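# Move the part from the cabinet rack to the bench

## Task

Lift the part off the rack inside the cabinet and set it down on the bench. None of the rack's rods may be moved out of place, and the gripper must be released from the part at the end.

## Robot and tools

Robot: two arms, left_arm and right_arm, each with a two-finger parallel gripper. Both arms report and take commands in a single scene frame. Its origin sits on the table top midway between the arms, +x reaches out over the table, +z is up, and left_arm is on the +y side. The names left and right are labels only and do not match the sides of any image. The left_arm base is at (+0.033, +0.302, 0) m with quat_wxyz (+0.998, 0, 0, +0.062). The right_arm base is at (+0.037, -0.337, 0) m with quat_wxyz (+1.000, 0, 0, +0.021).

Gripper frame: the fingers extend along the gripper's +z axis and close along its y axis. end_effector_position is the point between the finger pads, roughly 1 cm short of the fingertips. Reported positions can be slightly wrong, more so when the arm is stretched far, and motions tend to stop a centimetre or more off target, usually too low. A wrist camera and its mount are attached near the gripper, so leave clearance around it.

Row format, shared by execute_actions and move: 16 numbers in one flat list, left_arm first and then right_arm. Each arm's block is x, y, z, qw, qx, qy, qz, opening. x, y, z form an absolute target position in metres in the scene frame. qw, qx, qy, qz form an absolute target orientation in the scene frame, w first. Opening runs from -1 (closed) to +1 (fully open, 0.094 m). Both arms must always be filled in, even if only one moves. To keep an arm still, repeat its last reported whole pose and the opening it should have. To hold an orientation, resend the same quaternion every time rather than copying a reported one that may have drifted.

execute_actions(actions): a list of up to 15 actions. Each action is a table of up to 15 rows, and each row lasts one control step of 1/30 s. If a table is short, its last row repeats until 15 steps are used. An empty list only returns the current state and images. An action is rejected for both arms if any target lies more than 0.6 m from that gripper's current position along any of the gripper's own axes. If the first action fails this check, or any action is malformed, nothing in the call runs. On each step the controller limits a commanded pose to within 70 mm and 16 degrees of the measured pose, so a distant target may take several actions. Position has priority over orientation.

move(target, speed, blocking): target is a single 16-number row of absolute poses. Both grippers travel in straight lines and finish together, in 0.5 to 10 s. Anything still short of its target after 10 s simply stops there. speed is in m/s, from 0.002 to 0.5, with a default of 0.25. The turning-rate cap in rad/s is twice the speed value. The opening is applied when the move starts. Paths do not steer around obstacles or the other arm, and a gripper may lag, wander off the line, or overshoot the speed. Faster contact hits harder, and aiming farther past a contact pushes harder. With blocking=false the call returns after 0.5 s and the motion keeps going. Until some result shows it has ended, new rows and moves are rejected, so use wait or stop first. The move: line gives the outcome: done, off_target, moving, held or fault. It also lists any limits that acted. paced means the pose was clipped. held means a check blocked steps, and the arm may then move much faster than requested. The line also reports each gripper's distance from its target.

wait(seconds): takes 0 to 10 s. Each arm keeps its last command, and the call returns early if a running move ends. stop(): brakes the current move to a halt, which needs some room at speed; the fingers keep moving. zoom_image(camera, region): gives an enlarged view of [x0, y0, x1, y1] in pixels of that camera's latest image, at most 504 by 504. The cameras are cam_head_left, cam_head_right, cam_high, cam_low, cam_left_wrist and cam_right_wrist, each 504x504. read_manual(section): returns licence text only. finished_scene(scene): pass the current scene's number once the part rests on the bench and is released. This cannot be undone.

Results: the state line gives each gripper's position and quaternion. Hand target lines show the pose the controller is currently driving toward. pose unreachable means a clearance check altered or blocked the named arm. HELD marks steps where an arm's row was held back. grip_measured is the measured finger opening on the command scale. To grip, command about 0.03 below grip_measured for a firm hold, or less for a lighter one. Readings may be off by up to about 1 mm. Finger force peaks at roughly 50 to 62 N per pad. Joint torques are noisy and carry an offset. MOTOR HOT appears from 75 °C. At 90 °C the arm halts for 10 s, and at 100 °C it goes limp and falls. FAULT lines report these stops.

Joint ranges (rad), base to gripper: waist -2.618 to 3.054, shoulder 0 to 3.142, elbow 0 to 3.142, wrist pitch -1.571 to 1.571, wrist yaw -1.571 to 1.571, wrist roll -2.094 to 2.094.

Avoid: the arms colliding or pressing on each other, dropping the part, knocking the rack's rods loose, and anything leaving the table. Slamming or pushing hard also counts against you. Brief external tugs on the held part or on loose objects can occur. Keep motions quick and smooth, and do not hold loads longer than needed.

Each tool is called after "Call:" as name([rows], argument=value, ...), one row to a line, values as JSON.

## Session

Call:
execute_actions(actions=[])

Scene clock: 0.00 s.
left_arm: end_effector_position=(+0.3444, +0.3635, +0.3561) grip_measured=+1.000 end_effector_quat_wxyz=(+0.133, +0.785, -0.340, +0.500) | right_arm: end_effector_position=(+0.2981, +0.2232, +0.3622) grip_measured=+1.000 end_effector_quat_wxyz=(-0.498, +0.598, -0.367, +0.510)
Joint positions: left_arm=[ 0.579  1.499  1.766 -1.477  1.051 -1.833  0.094] | right_arm=[ 1.359  2.383  2.368  0.055  1.178 -1.855  0.094]
Joint velocities: left_arm=[ 0.012 -0.007  0.002 -0.066 -0.037 -0.007  0.   ] | right_arm=[ 0.007  0.007 -0.002  0.037  0.037  0.022  0.   ]
Joint torques (N m, as the arm reports them, + toward a larger angle): no reading
Hand target (left_arm): +0.343, +0.361, +0.365; +0.125, +0.777, -0.347, +0.510
Hand target (right_arm): +0.298, +0.222, +0.366; -0.500, +0.597, -0.368, +0.508

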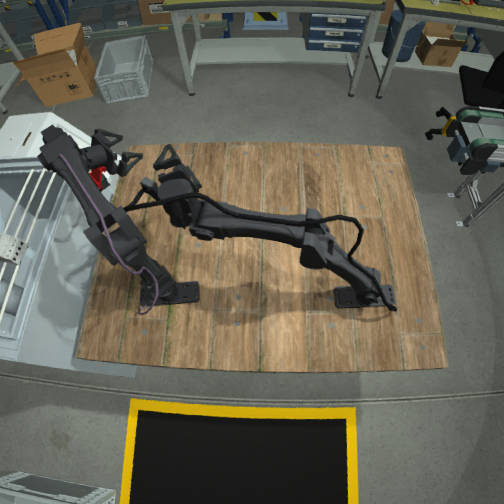

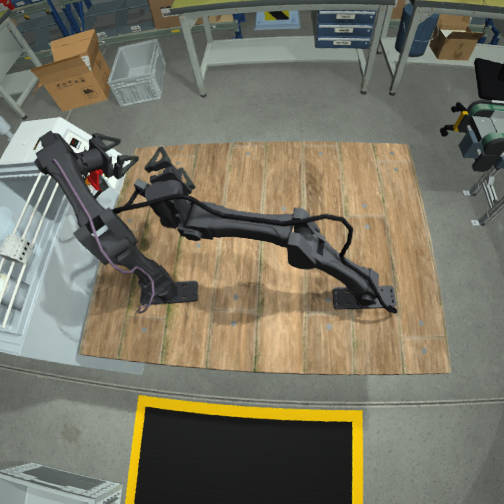

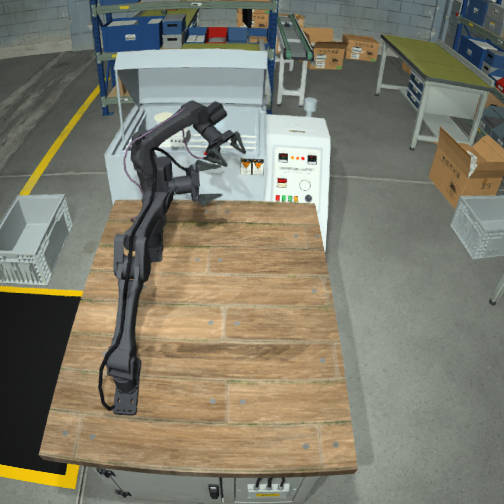

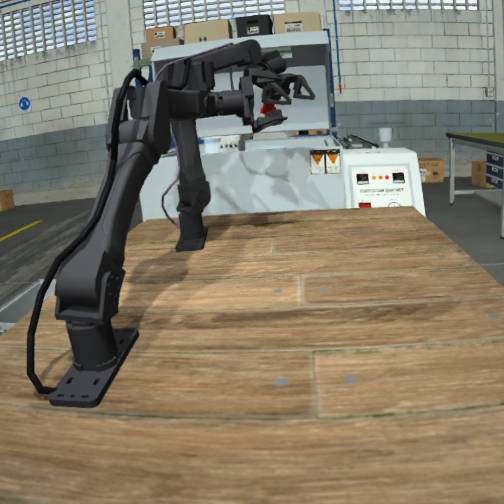

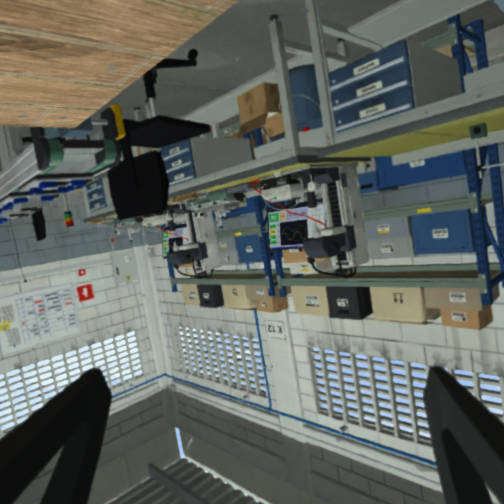

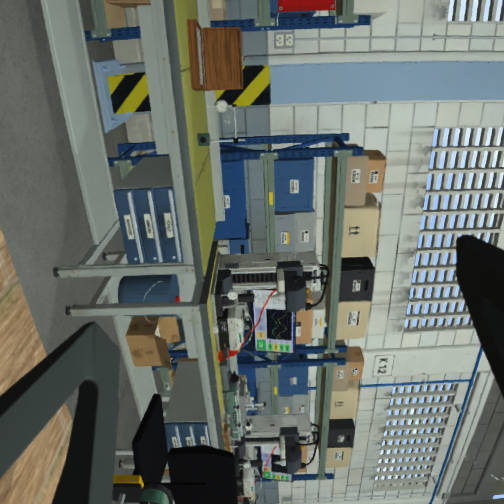

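Call:
move(target=[0.22,0.55,0.38,0.296,-0.470,0.814,0.171,1,0.32,-0.12,0.34,-0.500,0.597,-0.368,0.508,1], speed=0.3)

Call:
move(target=[0.10,0.72,0.35,0.2706,-0.6533,0.6533,0.2706,1,0.32,-0.12,0.34,-0.500,0.597,-0.368,0.508,1], speed=0.2)

Scene clock: 14.10 s.
left_arm: end_effector_position=(+0.2266, +0.5475, +0.3735) grip_measured=+1.000 end_effector_quat_wxyz=(+0.280, -0.468, +0.823, +0.159) | right_arm: end_effector_position=(+0.3205, -0.1154, +0.3465) grip_measured=+1.000 end_effector_quat_wxyz=(-0.501, +0.594, -0.366, +0.512)
Joint positions: left_arm=[ 0.708  1.481  2.09  -1.533 -0.123 -0.161  0.094] | right_arm=[ 0.98   1.058  0.78   0.315  0.801 -1.841  0.094]
Joint velocities: left_arm=[-0.002 -0.002 -0.017 -0.051 -0.022  0.037  0.   ] | right_arm=[ 0.007  0.012 -0.007  0.007 -0.051 -0.007  0.   ]
Joint torques (N m, as the arm reports them, + toward a larger angle): left_arm=[ 0.69 -5.13  3.17  1.83 -0.13  0.04] | right_arm=[-0.73 -4.03  6.12  1.66 -0.14  0.12]
Hand target (left_arm): +0.224, +0.551, +0.378; +0.293, -0.468, +0.816, +0.171
Hand target (right_arm): +0.320, -0.119, +0.342; -0.500, +0.597, -0.368, +0.508
Off the commanded pose (left_arm): 0.010 m, 2 deg.
Off the commanded pose (right_arm): 0.008 m, 1 deg.
move: done; limits=paced

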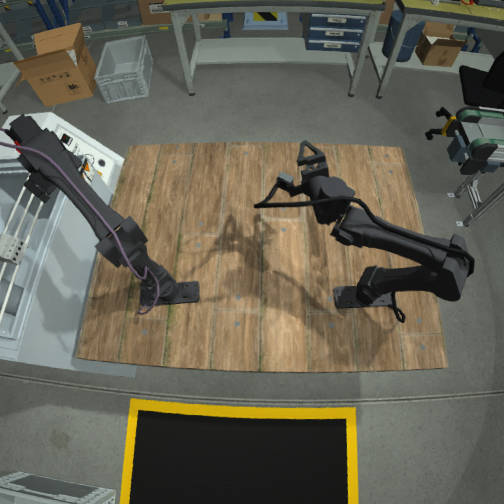

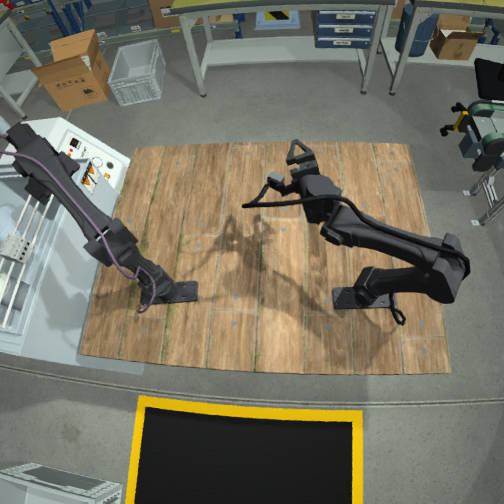

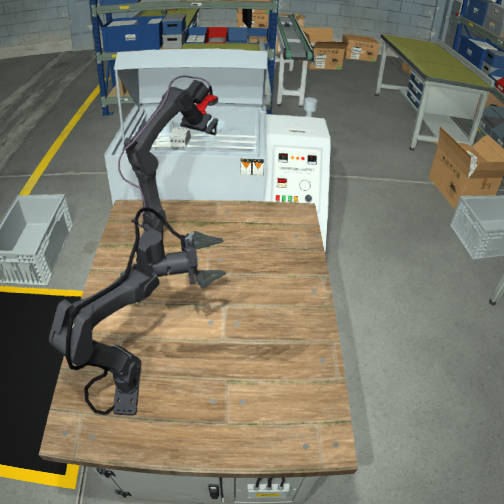

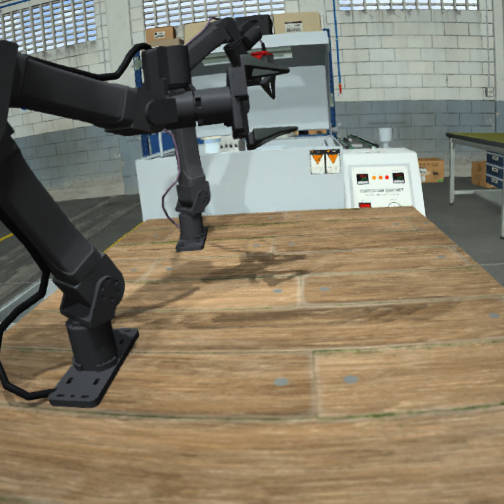

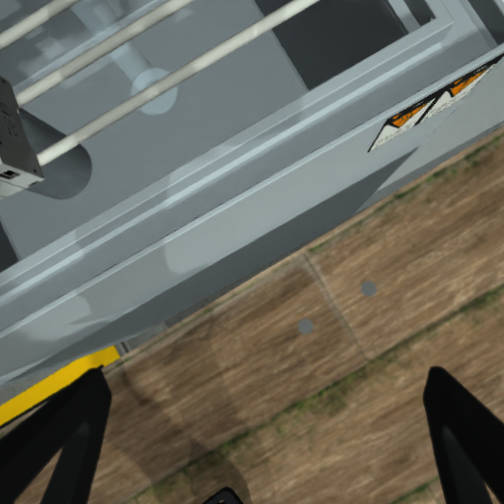

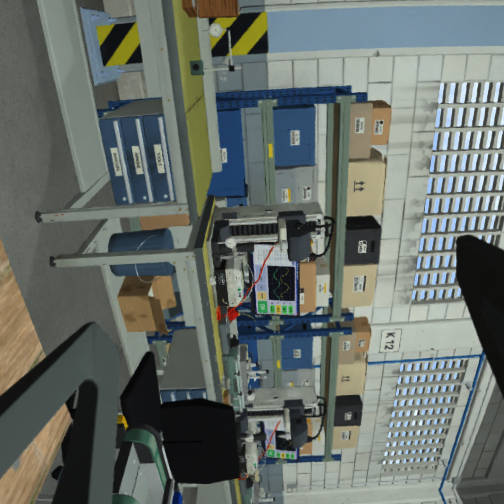

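Scene clock: 15.93 s.
left_arm: end_effector_position=(+0.1045, +0.7135, +0.3272) grip_measured=+1.000 end_effector_quat_wxyz=(+0.242, -0.656, +0.671, +0.247) | right_arm: end_effector_position=(+0.3203, -0.1146, +0.3465) grip_measured=+1.000 end_effector_quat_wxyz=(-0.502, +0.595, -0.365, +0.511)
Joint positions: left_arm=[ 1.209  1.674  2.001 -1.206 -0.153 -0.16   0.094] | right_arm=[ 0.98   1.058  0.78   0.315  0.796 -1.841  0.094]
Joint velocities: left_arm=[-0.002  0.007  0.012 -0.022 -0.007  0.007  0.   ] | right_arm=[ 0.012  0.002  0.012 -0.037 -0.007  0.066  0.   ]
Joint torques (N m, as the arm reports them, + toward a larger angle): left_arm=[ 0.39 -6.72  9.32  1.93 -0.14 -0.1 ] | right_arm=[-0.97 -4.06  5.52  1.75 -0.13  0.12]
Hand target (left_arm): +0.102, +0.721, +0.350; -0.272, +0.653, -0.653, -0.270
Hand target (right_arm): +0.320, -0.120, +0.340; -0.500, +0.597, -0.368, +0.508
Off the commanded pose (left_arm): 0.024 m, 5 deg.
Off the commanded pose (right_arm): 0.008 m, 1 deg.
move: off_target (left_arm)

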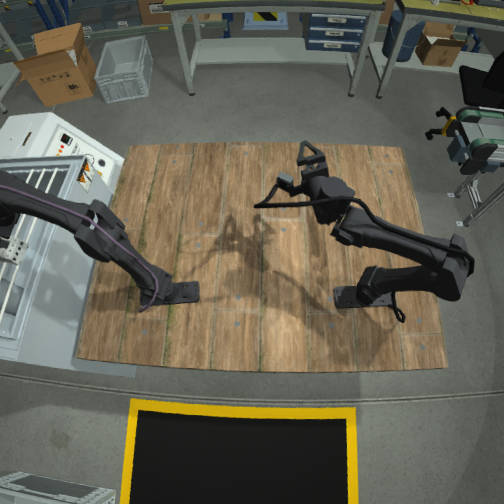

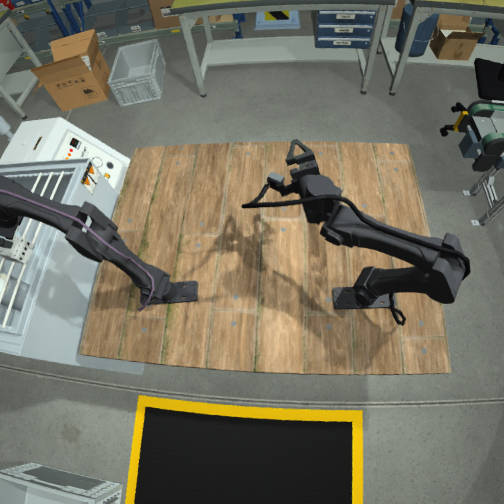

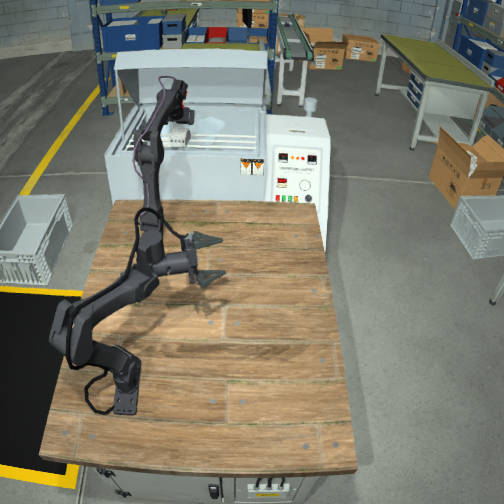

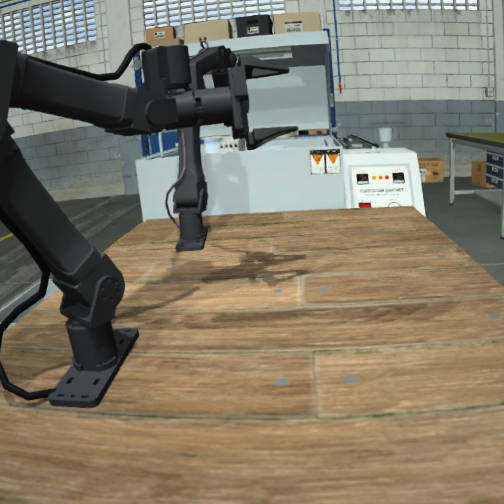

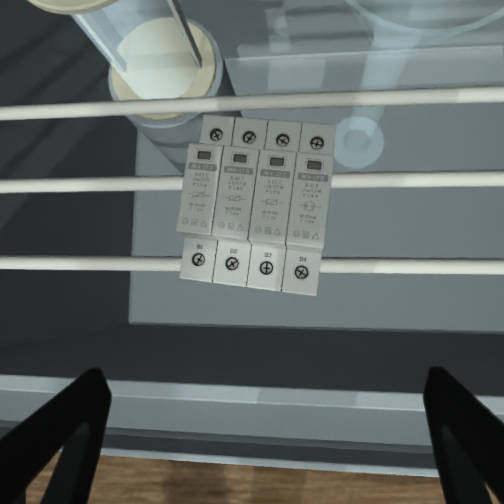

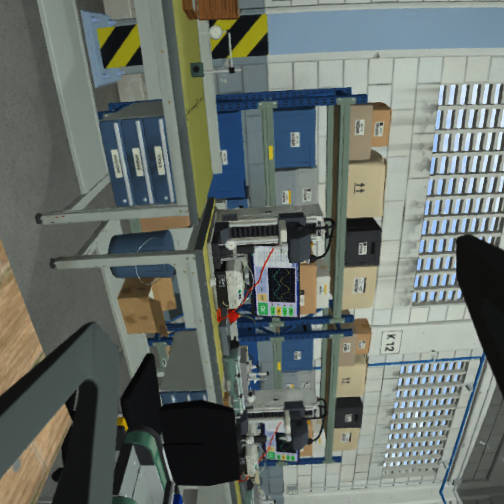

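Call:
move(target=[0.089,0.743,0.287,0.2822,-0.6242,0.6812,0.2586,1,0.32,-0.12,0.34,-0.500,0.597,-0.368,0.508,1], speed=0.08)

Scene clock: 23.97 s.
left_arm: end_effector_position=(+0.0918, +0.7421, +0.2688) grip_measured=+1.000 end_effector_quat_wxyz=(+0.258, -0.631, +0.691, +0.240) | right_arm: end_effector_position=(+0.3203, -0.1146, +0.3465) grip_measured=+1.000 end_effector_quat_wxyz=(-0.502, +0.595, -0.365, +0.511)
Joint positions: left_arm=[ 1.294  1.644  1.7   -0.907 -0.047 -0.046  0.094] | right_arm=[ 0.98   1.058  0.78   0.315  0.796 -1.84   0.094]
Joint velocities: left_arm=[ 0.007 -0.012  0.012  0.066 -0.037  0.022  0.   ] | right_arm=[-0.012 -0.037 -0.017 -0.037  0.022 -0.022  0.   ]
Joint torques (N m, as the arm reports them, + toward a larger angle): left_arm=[ 0.57 -9.07  6.34  1.92  0.04  0.04] | right_arm=[-0.98 -4.06  5.52  1.76 -0.14  0.12]
Hand target (left_arm): +0.089, +0.742, +0.287; +0.282, -0.624, +0.681, +0.259
Hand target (right_arm): +0.320, -0.120, +0.340; -0.500, +0.597, -0.368, +0.508
Off the commanded pose (left_arm): 0.018 m, 4 deg.
Off the commanded pose (right_arm): 0.008 m, 1 deg.
move: off_target (left_arm)

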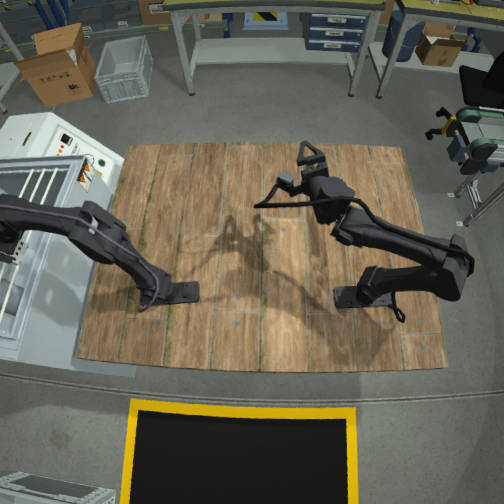

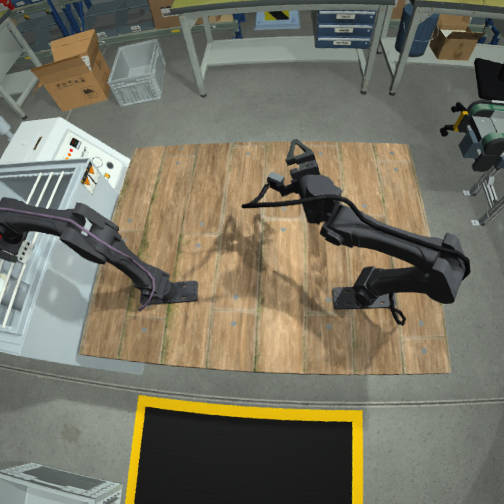

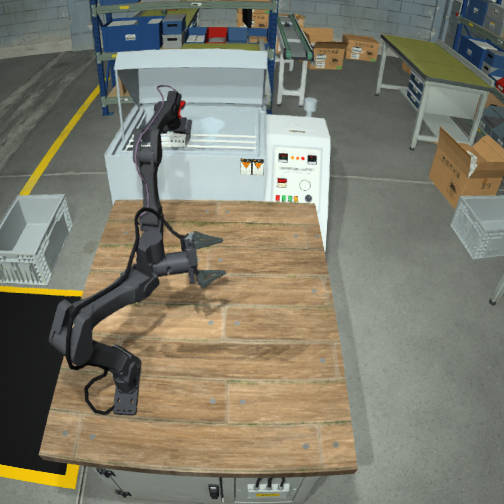

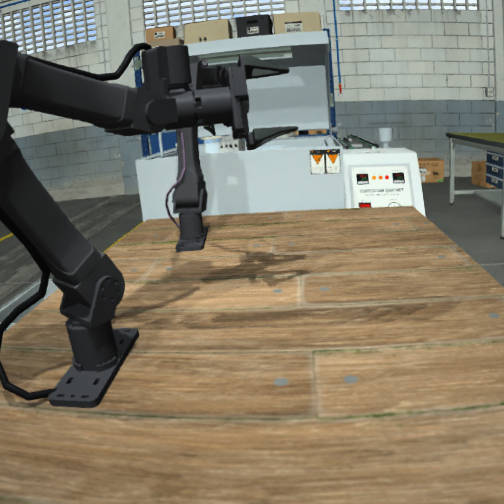

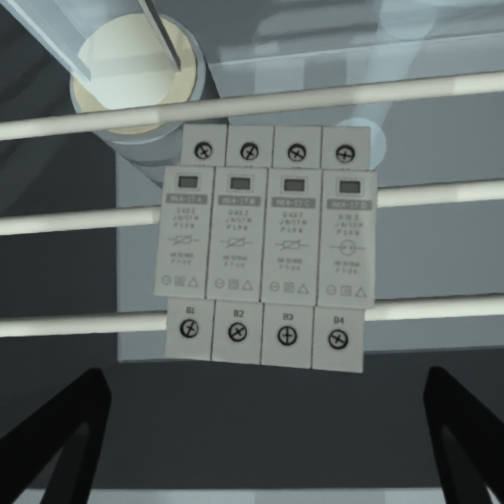

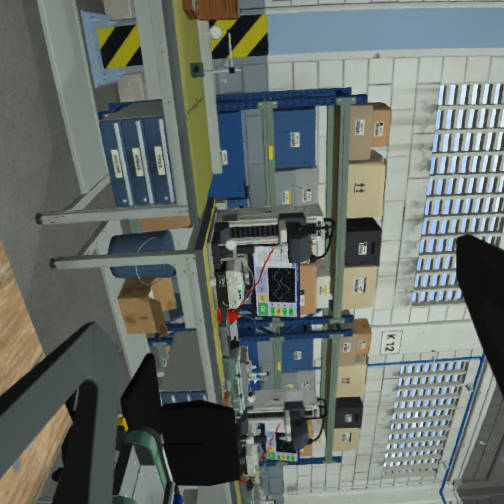

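Call:
move(target=[0.096,0.785,0.236,0.2822,-0.6242,0.6812,0.2586,1,0.32,-0.12,0.34,-0.500,0.597,-0.368,0.508,1], speed=0.05)

Scene clock: 29.07 s.
left_arm: end_effector_position=(+0.0976, +0.7789, +0.2311) grip_measured=+1.000 end_effector_quat_wxyz=(+0.269, -0.628, +0.687, +0.249) | right_arm: end_effector_position=(+0.3203, -0.1146, +0.3465) grip_measured=+1.000 end_effector_quat_wxyz=(-0.502, +0.595, -0.365, +0.511)
Joint positions: left_arm=[ 1.294  1.732  1.626 -0.715 -0.047 -0.045  0.094] | right_arm=[ 0.98   1.058  0.78   0.315  0.796 -1.84   0.094]
Joint velocities: left_arm=[-0.002 -0.007  0.017 -0.007 -0.125  0.007  0.   ] | right_arm=[ 0.007  0.002  0.012 -0.007  0.051 -0.095  0.   ]
Joint torques (N m, as the arm reports them, + toward a larger angle): left_arm=[ 0.36 -7.65  6.87  1.98  0.03  0.02] | right_arm=[-0.98 -4.06  5.51  1.75 -0.13  0.11]
Hand target (left_arm): +0.096, +0.784, +0.236; +0.282, -0.624, +0.681, +0.259
Hand target (right_arm): +0.320, -0.120, +0.340; -0.500, +0.597, -0.368, +0.508
Off the commanded pose (left_arm): 0.008 m, 2 deg.
Off the commanded pose (right_arm): 0.008 m, 1 deg.
move: done

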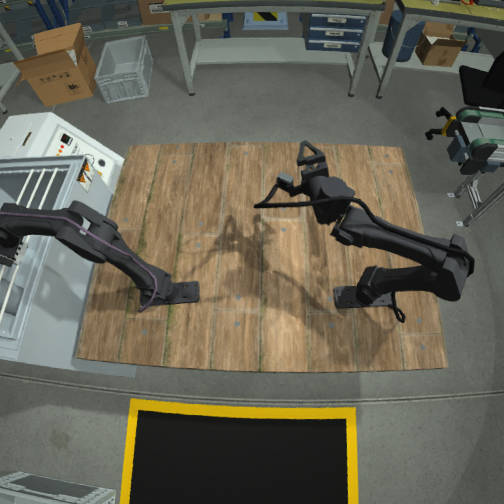

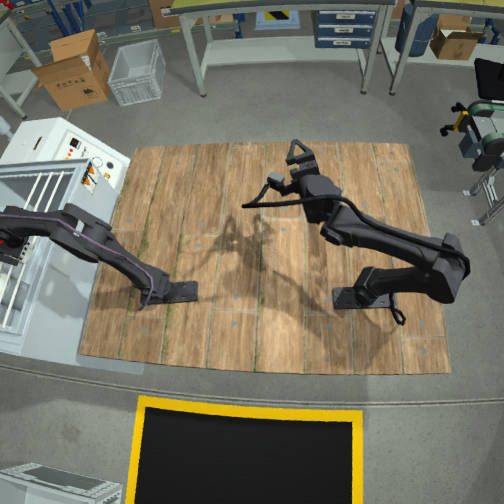

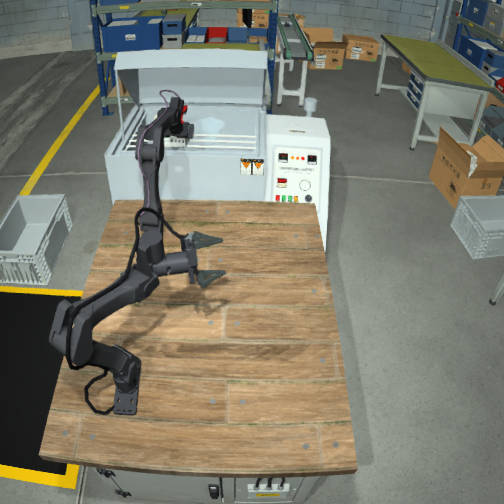

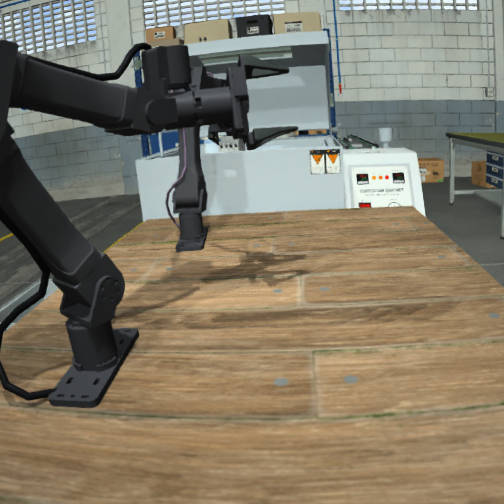

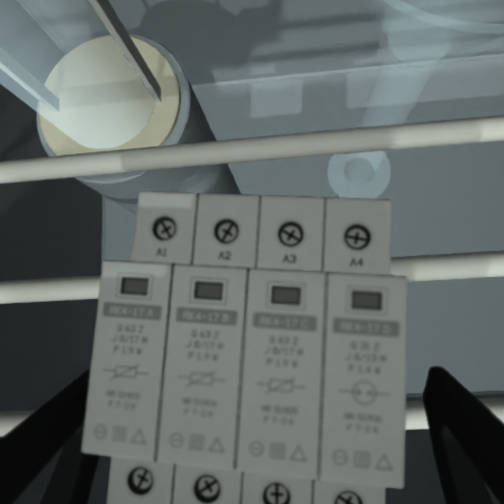

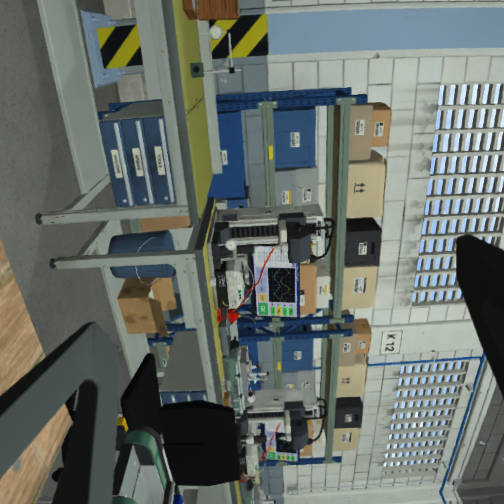

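Call:
execute_actions([
  [[0.094,0.785,0.235,0.2822,-0.6242,0.6812,0.2586,1,0.32,-0.12,0.34,-0.500,0.597,-0.368,0.508,1],[0.093,0.785,0.234,0.2822,-0.6242,0.6812,0.2586,1,0.32,-0.12,0.34,-0.500,0.597,-0.368,0.508,1],[0.092,0.785,0.233,0.2822,-0.6242,0.6812,0.2586,1,0.32,-0.12,0.34,-0.500,0.597,-0.368,0.508,1],[0.091,0.785,0.232,0.2822,-0.6242,0.6812,0.2586,1,0.32,-0.12,0.34,-0.500,0.597,-0.368,0.508,1],[0.0905,0.785,0.231,0.2822,-0.6242,0.6812,0.2586,1,0.32,-0.12,0.34,-0.500,0.597,-0.368,0.508,1],[0.090,0.785,0.230,0.2822,-0.6242,0.6812,0.2586,1,0.32,-0.12,0.34,-0.500,0.597,-0.368,0.508,1]],
])

Scene clock: 35.30 s.
left_arm: end_effector_position=(+0.0918, +0.7795, +0.2225) grip_measured=+1.000 end_effector_quat_wxyz=(+0.267, -0.629, +0.687, +0.247) | right_arm: end_effector_position=(+0.3203, -0.1146, +0.3465) grip_measured=+1.000 end_effector_quat_wxyz=(-0.502, +0.595, -0.365, +0.511)
Joint positions: left_arm=[ 1.31   1.732  1.596 -0.69  -0.037 -0.036  0.094] | right_arm=[ 0.98   1.058  0.78   0.315  0.796 -1.84   0.094]
Joint velocities: left_arm=[-0.007 -0.017 -0.007  0.081 -0.007 -0.037  0.   ] | right_arm=[-0.012  0.007  0.017 -0.081  0.066 -0.037  0.   ]
Joint torques (N m, as the arm reports them, + toward a larger angle): left_arm=[ 0.66 -7.94  7.05  1.97  0.06  0.03] | right_arm=[-0.99 -4.06  5.53  1.75 -0.13  0.12]
Hand target (left_arm): +0.090, +0.785, +0.230; +0.282, -0.624, +0.681, +0.259
Hand target (right_arm): +0.320, -0.120, +0.340; -0.500, +0.597, -0.368, +0.508
Off the commanded pose (left_arm): 0.009 m, 2 deg.
Off the commanded pose (right_arm): 0.008 m, 1 deg.
Step readings (end_effector_position):
0: left_arm (+0.0976, +0.7792, +0.2313) | right_arm (+0.3203, -0.1146, +0.3465)
1: left_arm (+0.0977, +0.7793, +0.2314) | right_arm (+0.3203, -0.1146, +0.3465)
2: left_arm (+0.0977, +0.7794, +0.2315) | right_arm (+0.3203, -0.1146, +0.3465)
4: left_arm (+0.0970, +0.7801, +0.2314) | right_arm (+0.3203, -0.1146, +0.3465)
8: left_arm (+0.0927, +0.7801, +0.2253) | right_arm (+0.3203, -0.1146, +0.3465)
15: end_effector_position above

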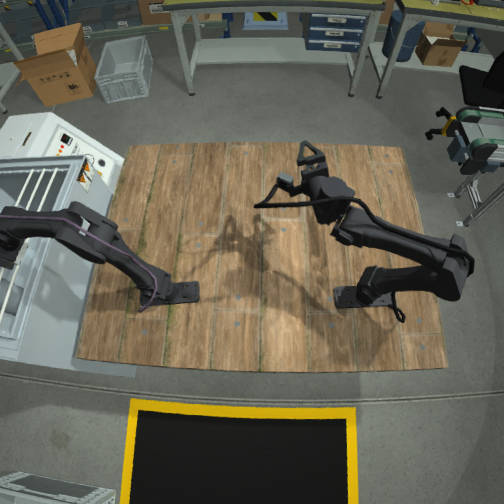

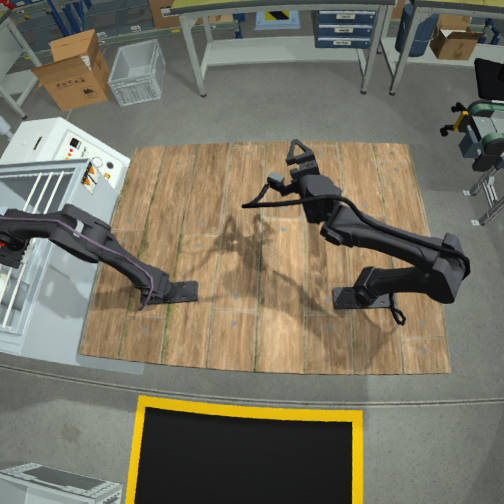

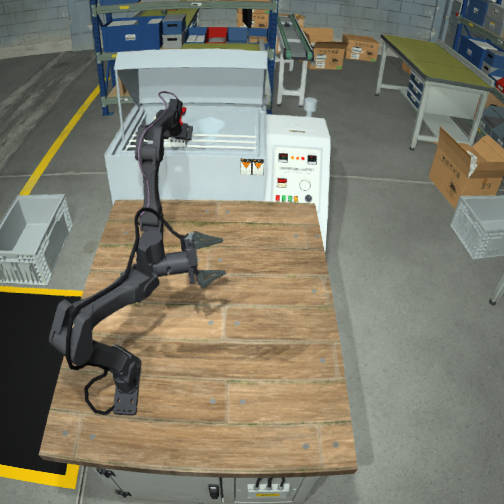

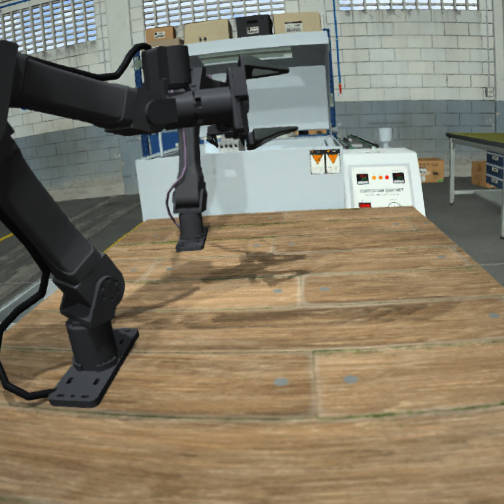

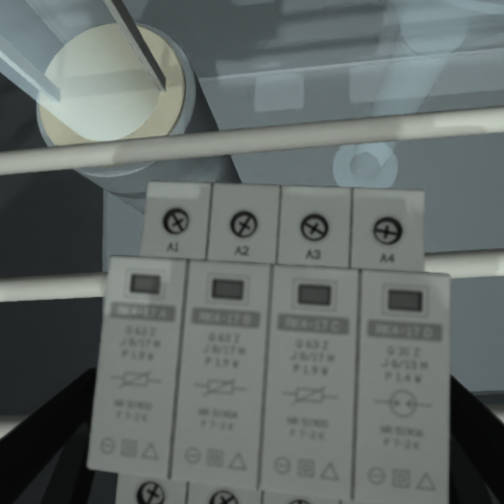

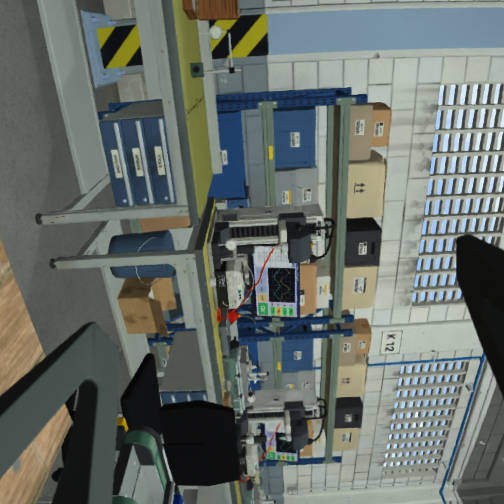

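Call:
execute_actions([
  [[0.093,0.785,0.230,0.2822,-0.6242,0.6812,0.2586,0.8,0.32,-0.12,0.34,-0.500,0.597,-0.368,0.508,1],[0.093,0.785,0.230,0.2822,-0.6242,0.6812,0.2586,0.75,0.32,-0.12,0.34,-0.500,0.597,-0.368,0.508,1],[0.094,0.785,0.230,0.2822,-0.6242,0.6812,0.2586,0.72,0.32,-0.12,0.34,-0.500,0.597,-0.368,0.508,1],[0.094,0.785,0.230,0.2822,-0.6242,0.6812,0.2586,0.70,0.32,-0.12,0.34,-0.500,0.597,-0.368,0.508,1],[0.094,0.785,0.230,0.2822,-0.6242,0.6812,0.2586,0.68,0.32,-0.12,0.34,-0.500,0.597,-0.368,0.508,1],[0.094,0.785,0.230,0.2822,-0.6242,0.6812,0.2586,0.66,0.32,-0.12,0.34,-0.500,0.597,-0.368,0.508,1],[0.094,0.785,0.230,0.2822,-0.6242,0.6812,0.2586,0.64,0.32,-0.12,0.34,-0.500,0.597,-0.368,0.508,1],[0.094,0.785,0.230,0.2822,-0.6242,0.6812,0.2586,0.62,0.32,-0.12,0.34,-0.500,0.597,-0.368,0.508,1],[0.094,0.785,0.230,0.2822,-0.6242,0.6812,0.2586,0.60,0.32,-0.12,0.34,-0.500,0.597,-0.368,0.508,1],[0.094,0.785,0.230,0.2822,-0.6242,0.6812,0.2586,0.585,0.32,-0.12,0.34,-0.500,0.597,-0.368,0.508,1],[0.094,0.785,0.230,0.2822,-0.6242,0.6812,0.2586,0.57,0.32,-0.12,0.34,-0.500,0.597,-0.368,0.508,1],[0.094,0.785,0.230,0.2822,-0.6242,0.6812,0.2586,0.555,0.32,-0.12,0.34,-0.500,0.597,-0.368,0.508,1],[0.094,0.785,0.230,0.2822,-0.6242,0.6812,0.2586,0.54,0.32,-0.12,0.34,-0.500,0.597,-0.368,0.508,1],[0.094,0.785,0.230,0.2822,-0.6242,0.6812,0.2586,0.525,0.32,-0.12,0.34,-0.500,0.597,-0.368,0.508,1],[0.094,0.785,0.230,0.2822,-0.6242,0.6812,0.2586,0.51,0.32,-0.12,0.34,-0.500,0.597,-0.368,0.508,1]],
  [[0.094,0.785,0.230,0.2822,-0.6242,0.6812,0.2586,0.51,0.32,-0.12,0.34,-0.500,0.597,-0.368,0.508,1],[0.094,0.785,0.230,0.2822,-0.6242,0.6812,0.2586,0.51,0.32,-0.12,0.34,-0.500,0.597,-0.368,0.508,1],[0.094,0.785,0.230,0.2822,-0.6242,0.6812,0.2586,0.51,0.32,-0.12,0.34,-0.500,0.597,-0.368,0.508,1],[0.094,0.785,0.230,0.2822,-0.6242,0.6812,0.2586,0.51,0.32,-0.12,0.34,-0.500,0.597,-0.368,0.508,1],[0.094,0.785,0.230,0.2822,-0.6242,0.6812,0.2586,0.51,0.32,-0.12,0.34,-0.500,0.597,-0.368,0.508,1],[0.094,0.7863,0.2352,0.2876,-0.6219,0.6787,0.2635,0.51,0.32,-0.12,0.34,-0.500,0.597,-0.368,0.508,1],[0.094,0.7876,0.2403,0.2929,-0.6196,0.6762,0.2684,0.51,0.32,-0.12,0.34,-0.500,0.597,-0.368,0.508,1],[0.094,0.7889,0.2455,0.2983,-0.6174,0.6737,0.2733,0.51,0.32,-0.12,0.34,-0.500,0.597,-0.368,0.508,1],[0.094,0.7902,0.2506,0.3036,-0.6151,0.6712,0.2782,0.51,0.32,-0.12,0.34,-0.500,0.597,-0.368,0.508,1],[0.095,0.7915,0.2558,0.3090,-0.6128,0.6688,0.2832,0.51,0.32,-0.12,0.34,-0.500,0.597,-0.368,0.508,1],[0.095,0.7928,0.2609,0.3144,-0.6105,0.6663,0.2881,0.51,0.32,-0.12,0.34,-0.500,0.597,-0.368,0.508,1],[0.095,0.7941,0.2661,0.3197,-0.6082,0.6638,0.2930,0.51,0.32,-0.12,0.34,-0.500,0.597,-0.368,0.508,1],[0.095,0.7954,0.2712,0.3251,-0.6060,0.6613,0.2979,0.51,0.32,-0.12,0.34,-0.500,0.597,-0.368,0.508,1],[0.095,0.7967,0.2764,0.3304,-0.6037,0.6588,0.3028,0.51,0.32,-0.12,0.34,-0.500,0.597,-0.368,0.508,1],[0.095,0.798,0.2815,0.3358,-0.6014,0.6563,0.3077,0.51,0.32,-0.12,0.34,-0.500,0.597,-0.368,0.508,1]],
  [[0.095,0.798,0.2815,0.3358,-0.6014,0.6563,0.3077,0.51,0.32,-0.12,0.34,-0.500,0.597,-0.368,0.508,1],[0.095,0.798,0.2815,0.3358,-0.6014,0.6563,0.3077,0.51,0.32,-0.12,0.34,-0.500,0.597,-0.368,0.508,1],[0.095,0.797,0.2825,0.3358,-0.6014,0.6563,0.3077,0.51,0.32,-0.12,0.34,-0.500,0.597,-0.368,0.508,1],[0.095,0.796,0.2835,0.3358,-0.6014,0.6563,0.3077,0.51,0.32,-0.12,0.34,-0.500,0.597,-0.368,0.508,1],[0.095,0.795,0.2845,0.3358,-0.6014,0.6563,0.3077,0.51,0.32,-0.12,0.34,-0.500,0.597,-0.368,0.508,1],[0.095,0.794,0.2855,0.3358,-0.6014,0.6563,0.3077,0.51,0.32,-0.12,0.34,-0.500,0.597,-0.368,0.508,1],[0.095,0.793,0.2865,0.3358,-0.6014,0.6563,0.3077,0.51,0.32,-0.12,0.34,-0.500,0.597,-0.368,0.508,1],[0.095,0.792,0.2875,0.3358,-0.6014,0.6563,0.3077,0.51,0.32,-0.12,0.34,-0.500,0.597,-0.368,0.508,1],[0.095,0.791,0.2885,0.3358,-0.6014,0.6563,0.3077,0.51,0.32,-0.12,0.34,-0.500,0.597,-0.368,0.508,1],[0.095,0.790,0.2895,0.3358,-0.6014,0.6563,0.3077,0.51,0.32,-0.12,0.34,-0.500,0.597,-0.368,0.508,1]],
])

Scene clock: 72.27 s.
left_arm: end_effector_position=(+0.0914, +0.7772, +0.2318) grip_measured=+0.557 end_effector_quat_wxyz=(+0.274, -0.627, +0.684, +0.253) | right_arm: end_effector_position=(+0.3203, -0.1146, +0.3465) grip_measured=+1.000 end_effector_quat_wxyz=(-0.502, +0.595, -0.365, +0.511)
Joint positions: left_arm=[ 1.31   1.711  1.596 -0.691 -0.037 -0.035  0.073] | right_arm=[ 0.98   1.058  0.78   0.315  0.796 -1.84   0.094]
Joint velocities: left_arm=[-0.012 -0.022 -0.017 -0.051 -0.051  0.037  0.   ] | right_arm=[-0.007 -0.002 -0.027 -0.081 -0.037 -0.037  0.   ]
Joint torques (N m, as the arm reports them, + toward a larger angle): left_arm=[ -0.58 -11.52   9.8    2.52  -0.08   0.01] | right_arm=[-0.99 -4.06  5.52  1.75 -0.13  0.12]
Hand target (left_arm): +0.094, +0.785, +0.290; +0.335, -0.602, +0.657, +0.307
Hand target (right_arm): +0.320, -0.120, +0.340; -0.500, +0.597, -0.368, +0.508
Off the commanded pose (left_arm): 0.059 m, 10 deg.
Off the commanded pose (right_arm): 0.008 m, 1 deg.
Step readings (end_effector_position; steps 1 to 15: 1st action; 16 to 30: 2nd action; 31 to 45: 3rd action):
0: left_arm (+0.0920, +0.7800, +0.2229) | right_arm (+0.3203, -0.1146, +0.3465)
1: left_arm (+0.0920, +0.7800, +0.2229) | right_arm (+0.3203, -0.1146, +0.3465)
2: left_arm (+0.0920, +0.7800, +0.2229) | right_arm (+0.3203, -0.1146, +0.3465)
4: left_arm (+0.0920, +0.7800, +0.2229) | right_arm (+0.3203, -0.1146, +0.3465)
8: left_arm (+0.0929, +0.7799, +0.2229) | right_arm (+0.3203, -0.1146, +0.3465)
15: left_arm (+0.0932, +0.7799, +0.2229) | right_arm (+0.3203, -0.1146, +0.3465)
16: left_arm (+0.0932, +0.7799, +0.2229) | right_arm (+0.3203, -0.1146, +0.3465)
17: left_arm (+0.0932, +0.7799, +0.2229) | right_arm (+0.3203, -0.1146, +0.3465)
19: left_arm (+0.0932, +0.7799, +0.2229) | right_arm (+0.3203, -0.1146, +0.3465)
23: left_arm (+0.0932, +0.7799, +0.2230) | right_arm (+0.3203, -0.1146, +0.3465)
30: left_arm (+0.0931, +0.7809, +0.2239) | right_arm (+0.3203, -0.1146, +0.3465)
31: left_arm (+0.0930, +0.7811, +0.2240) | right_arm (+0.3203, -0.1146, +0.3465)
32: left_arm (+0.0930, +0.7811, +0.2241) | right_arm (+0.3203, -0.1146, +0.3465)
34: left_arm (+0.0930, +0.7811, +0.2241) | right_arm (+0.3203, -0.1146, +0.3465)
38: left_arm (+0.0924, +0.7805, +0.2255) | right_arm (+0.3203, -0.1146, +0.3465)
45: end_effector_position above

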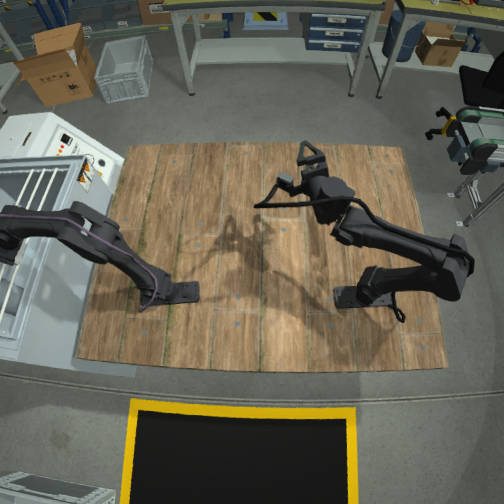

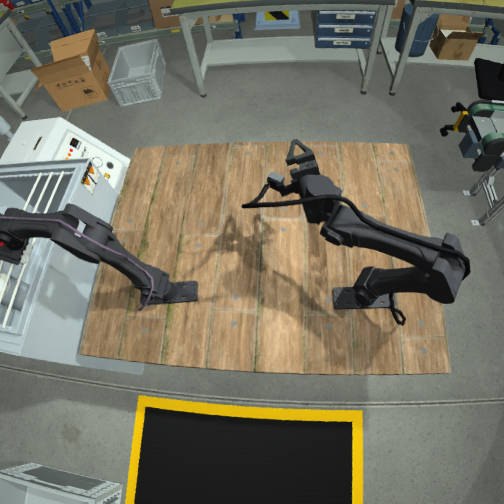

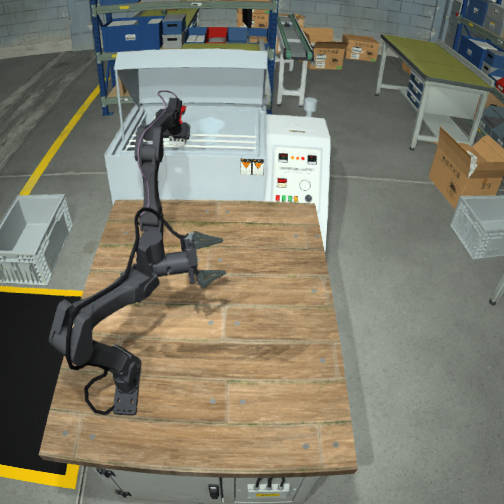

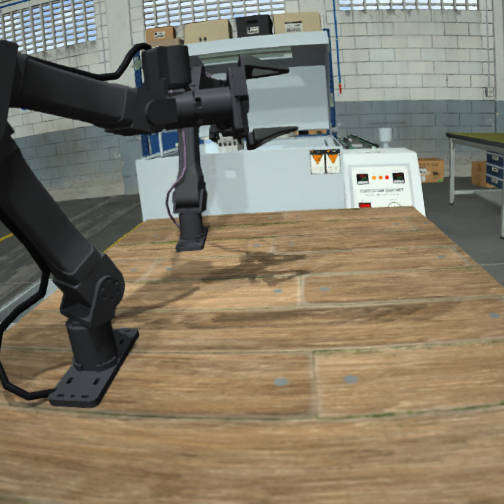

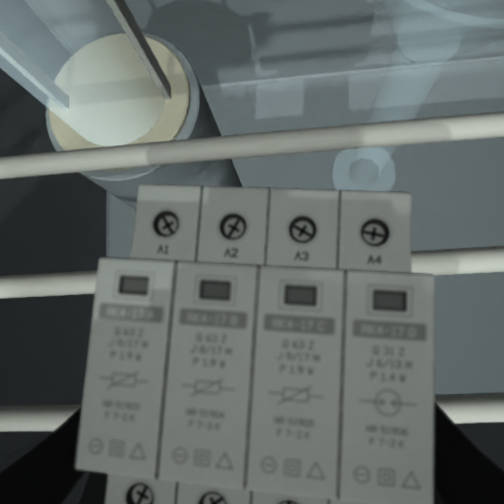

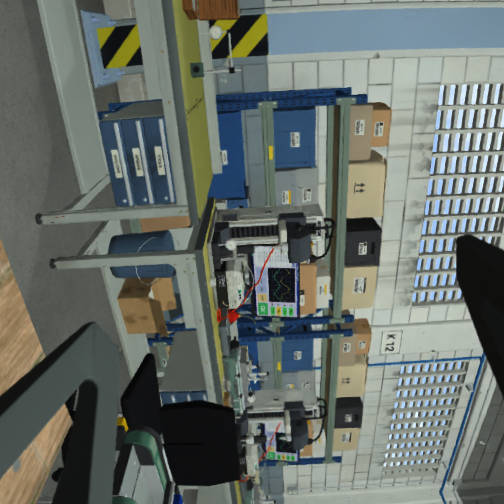

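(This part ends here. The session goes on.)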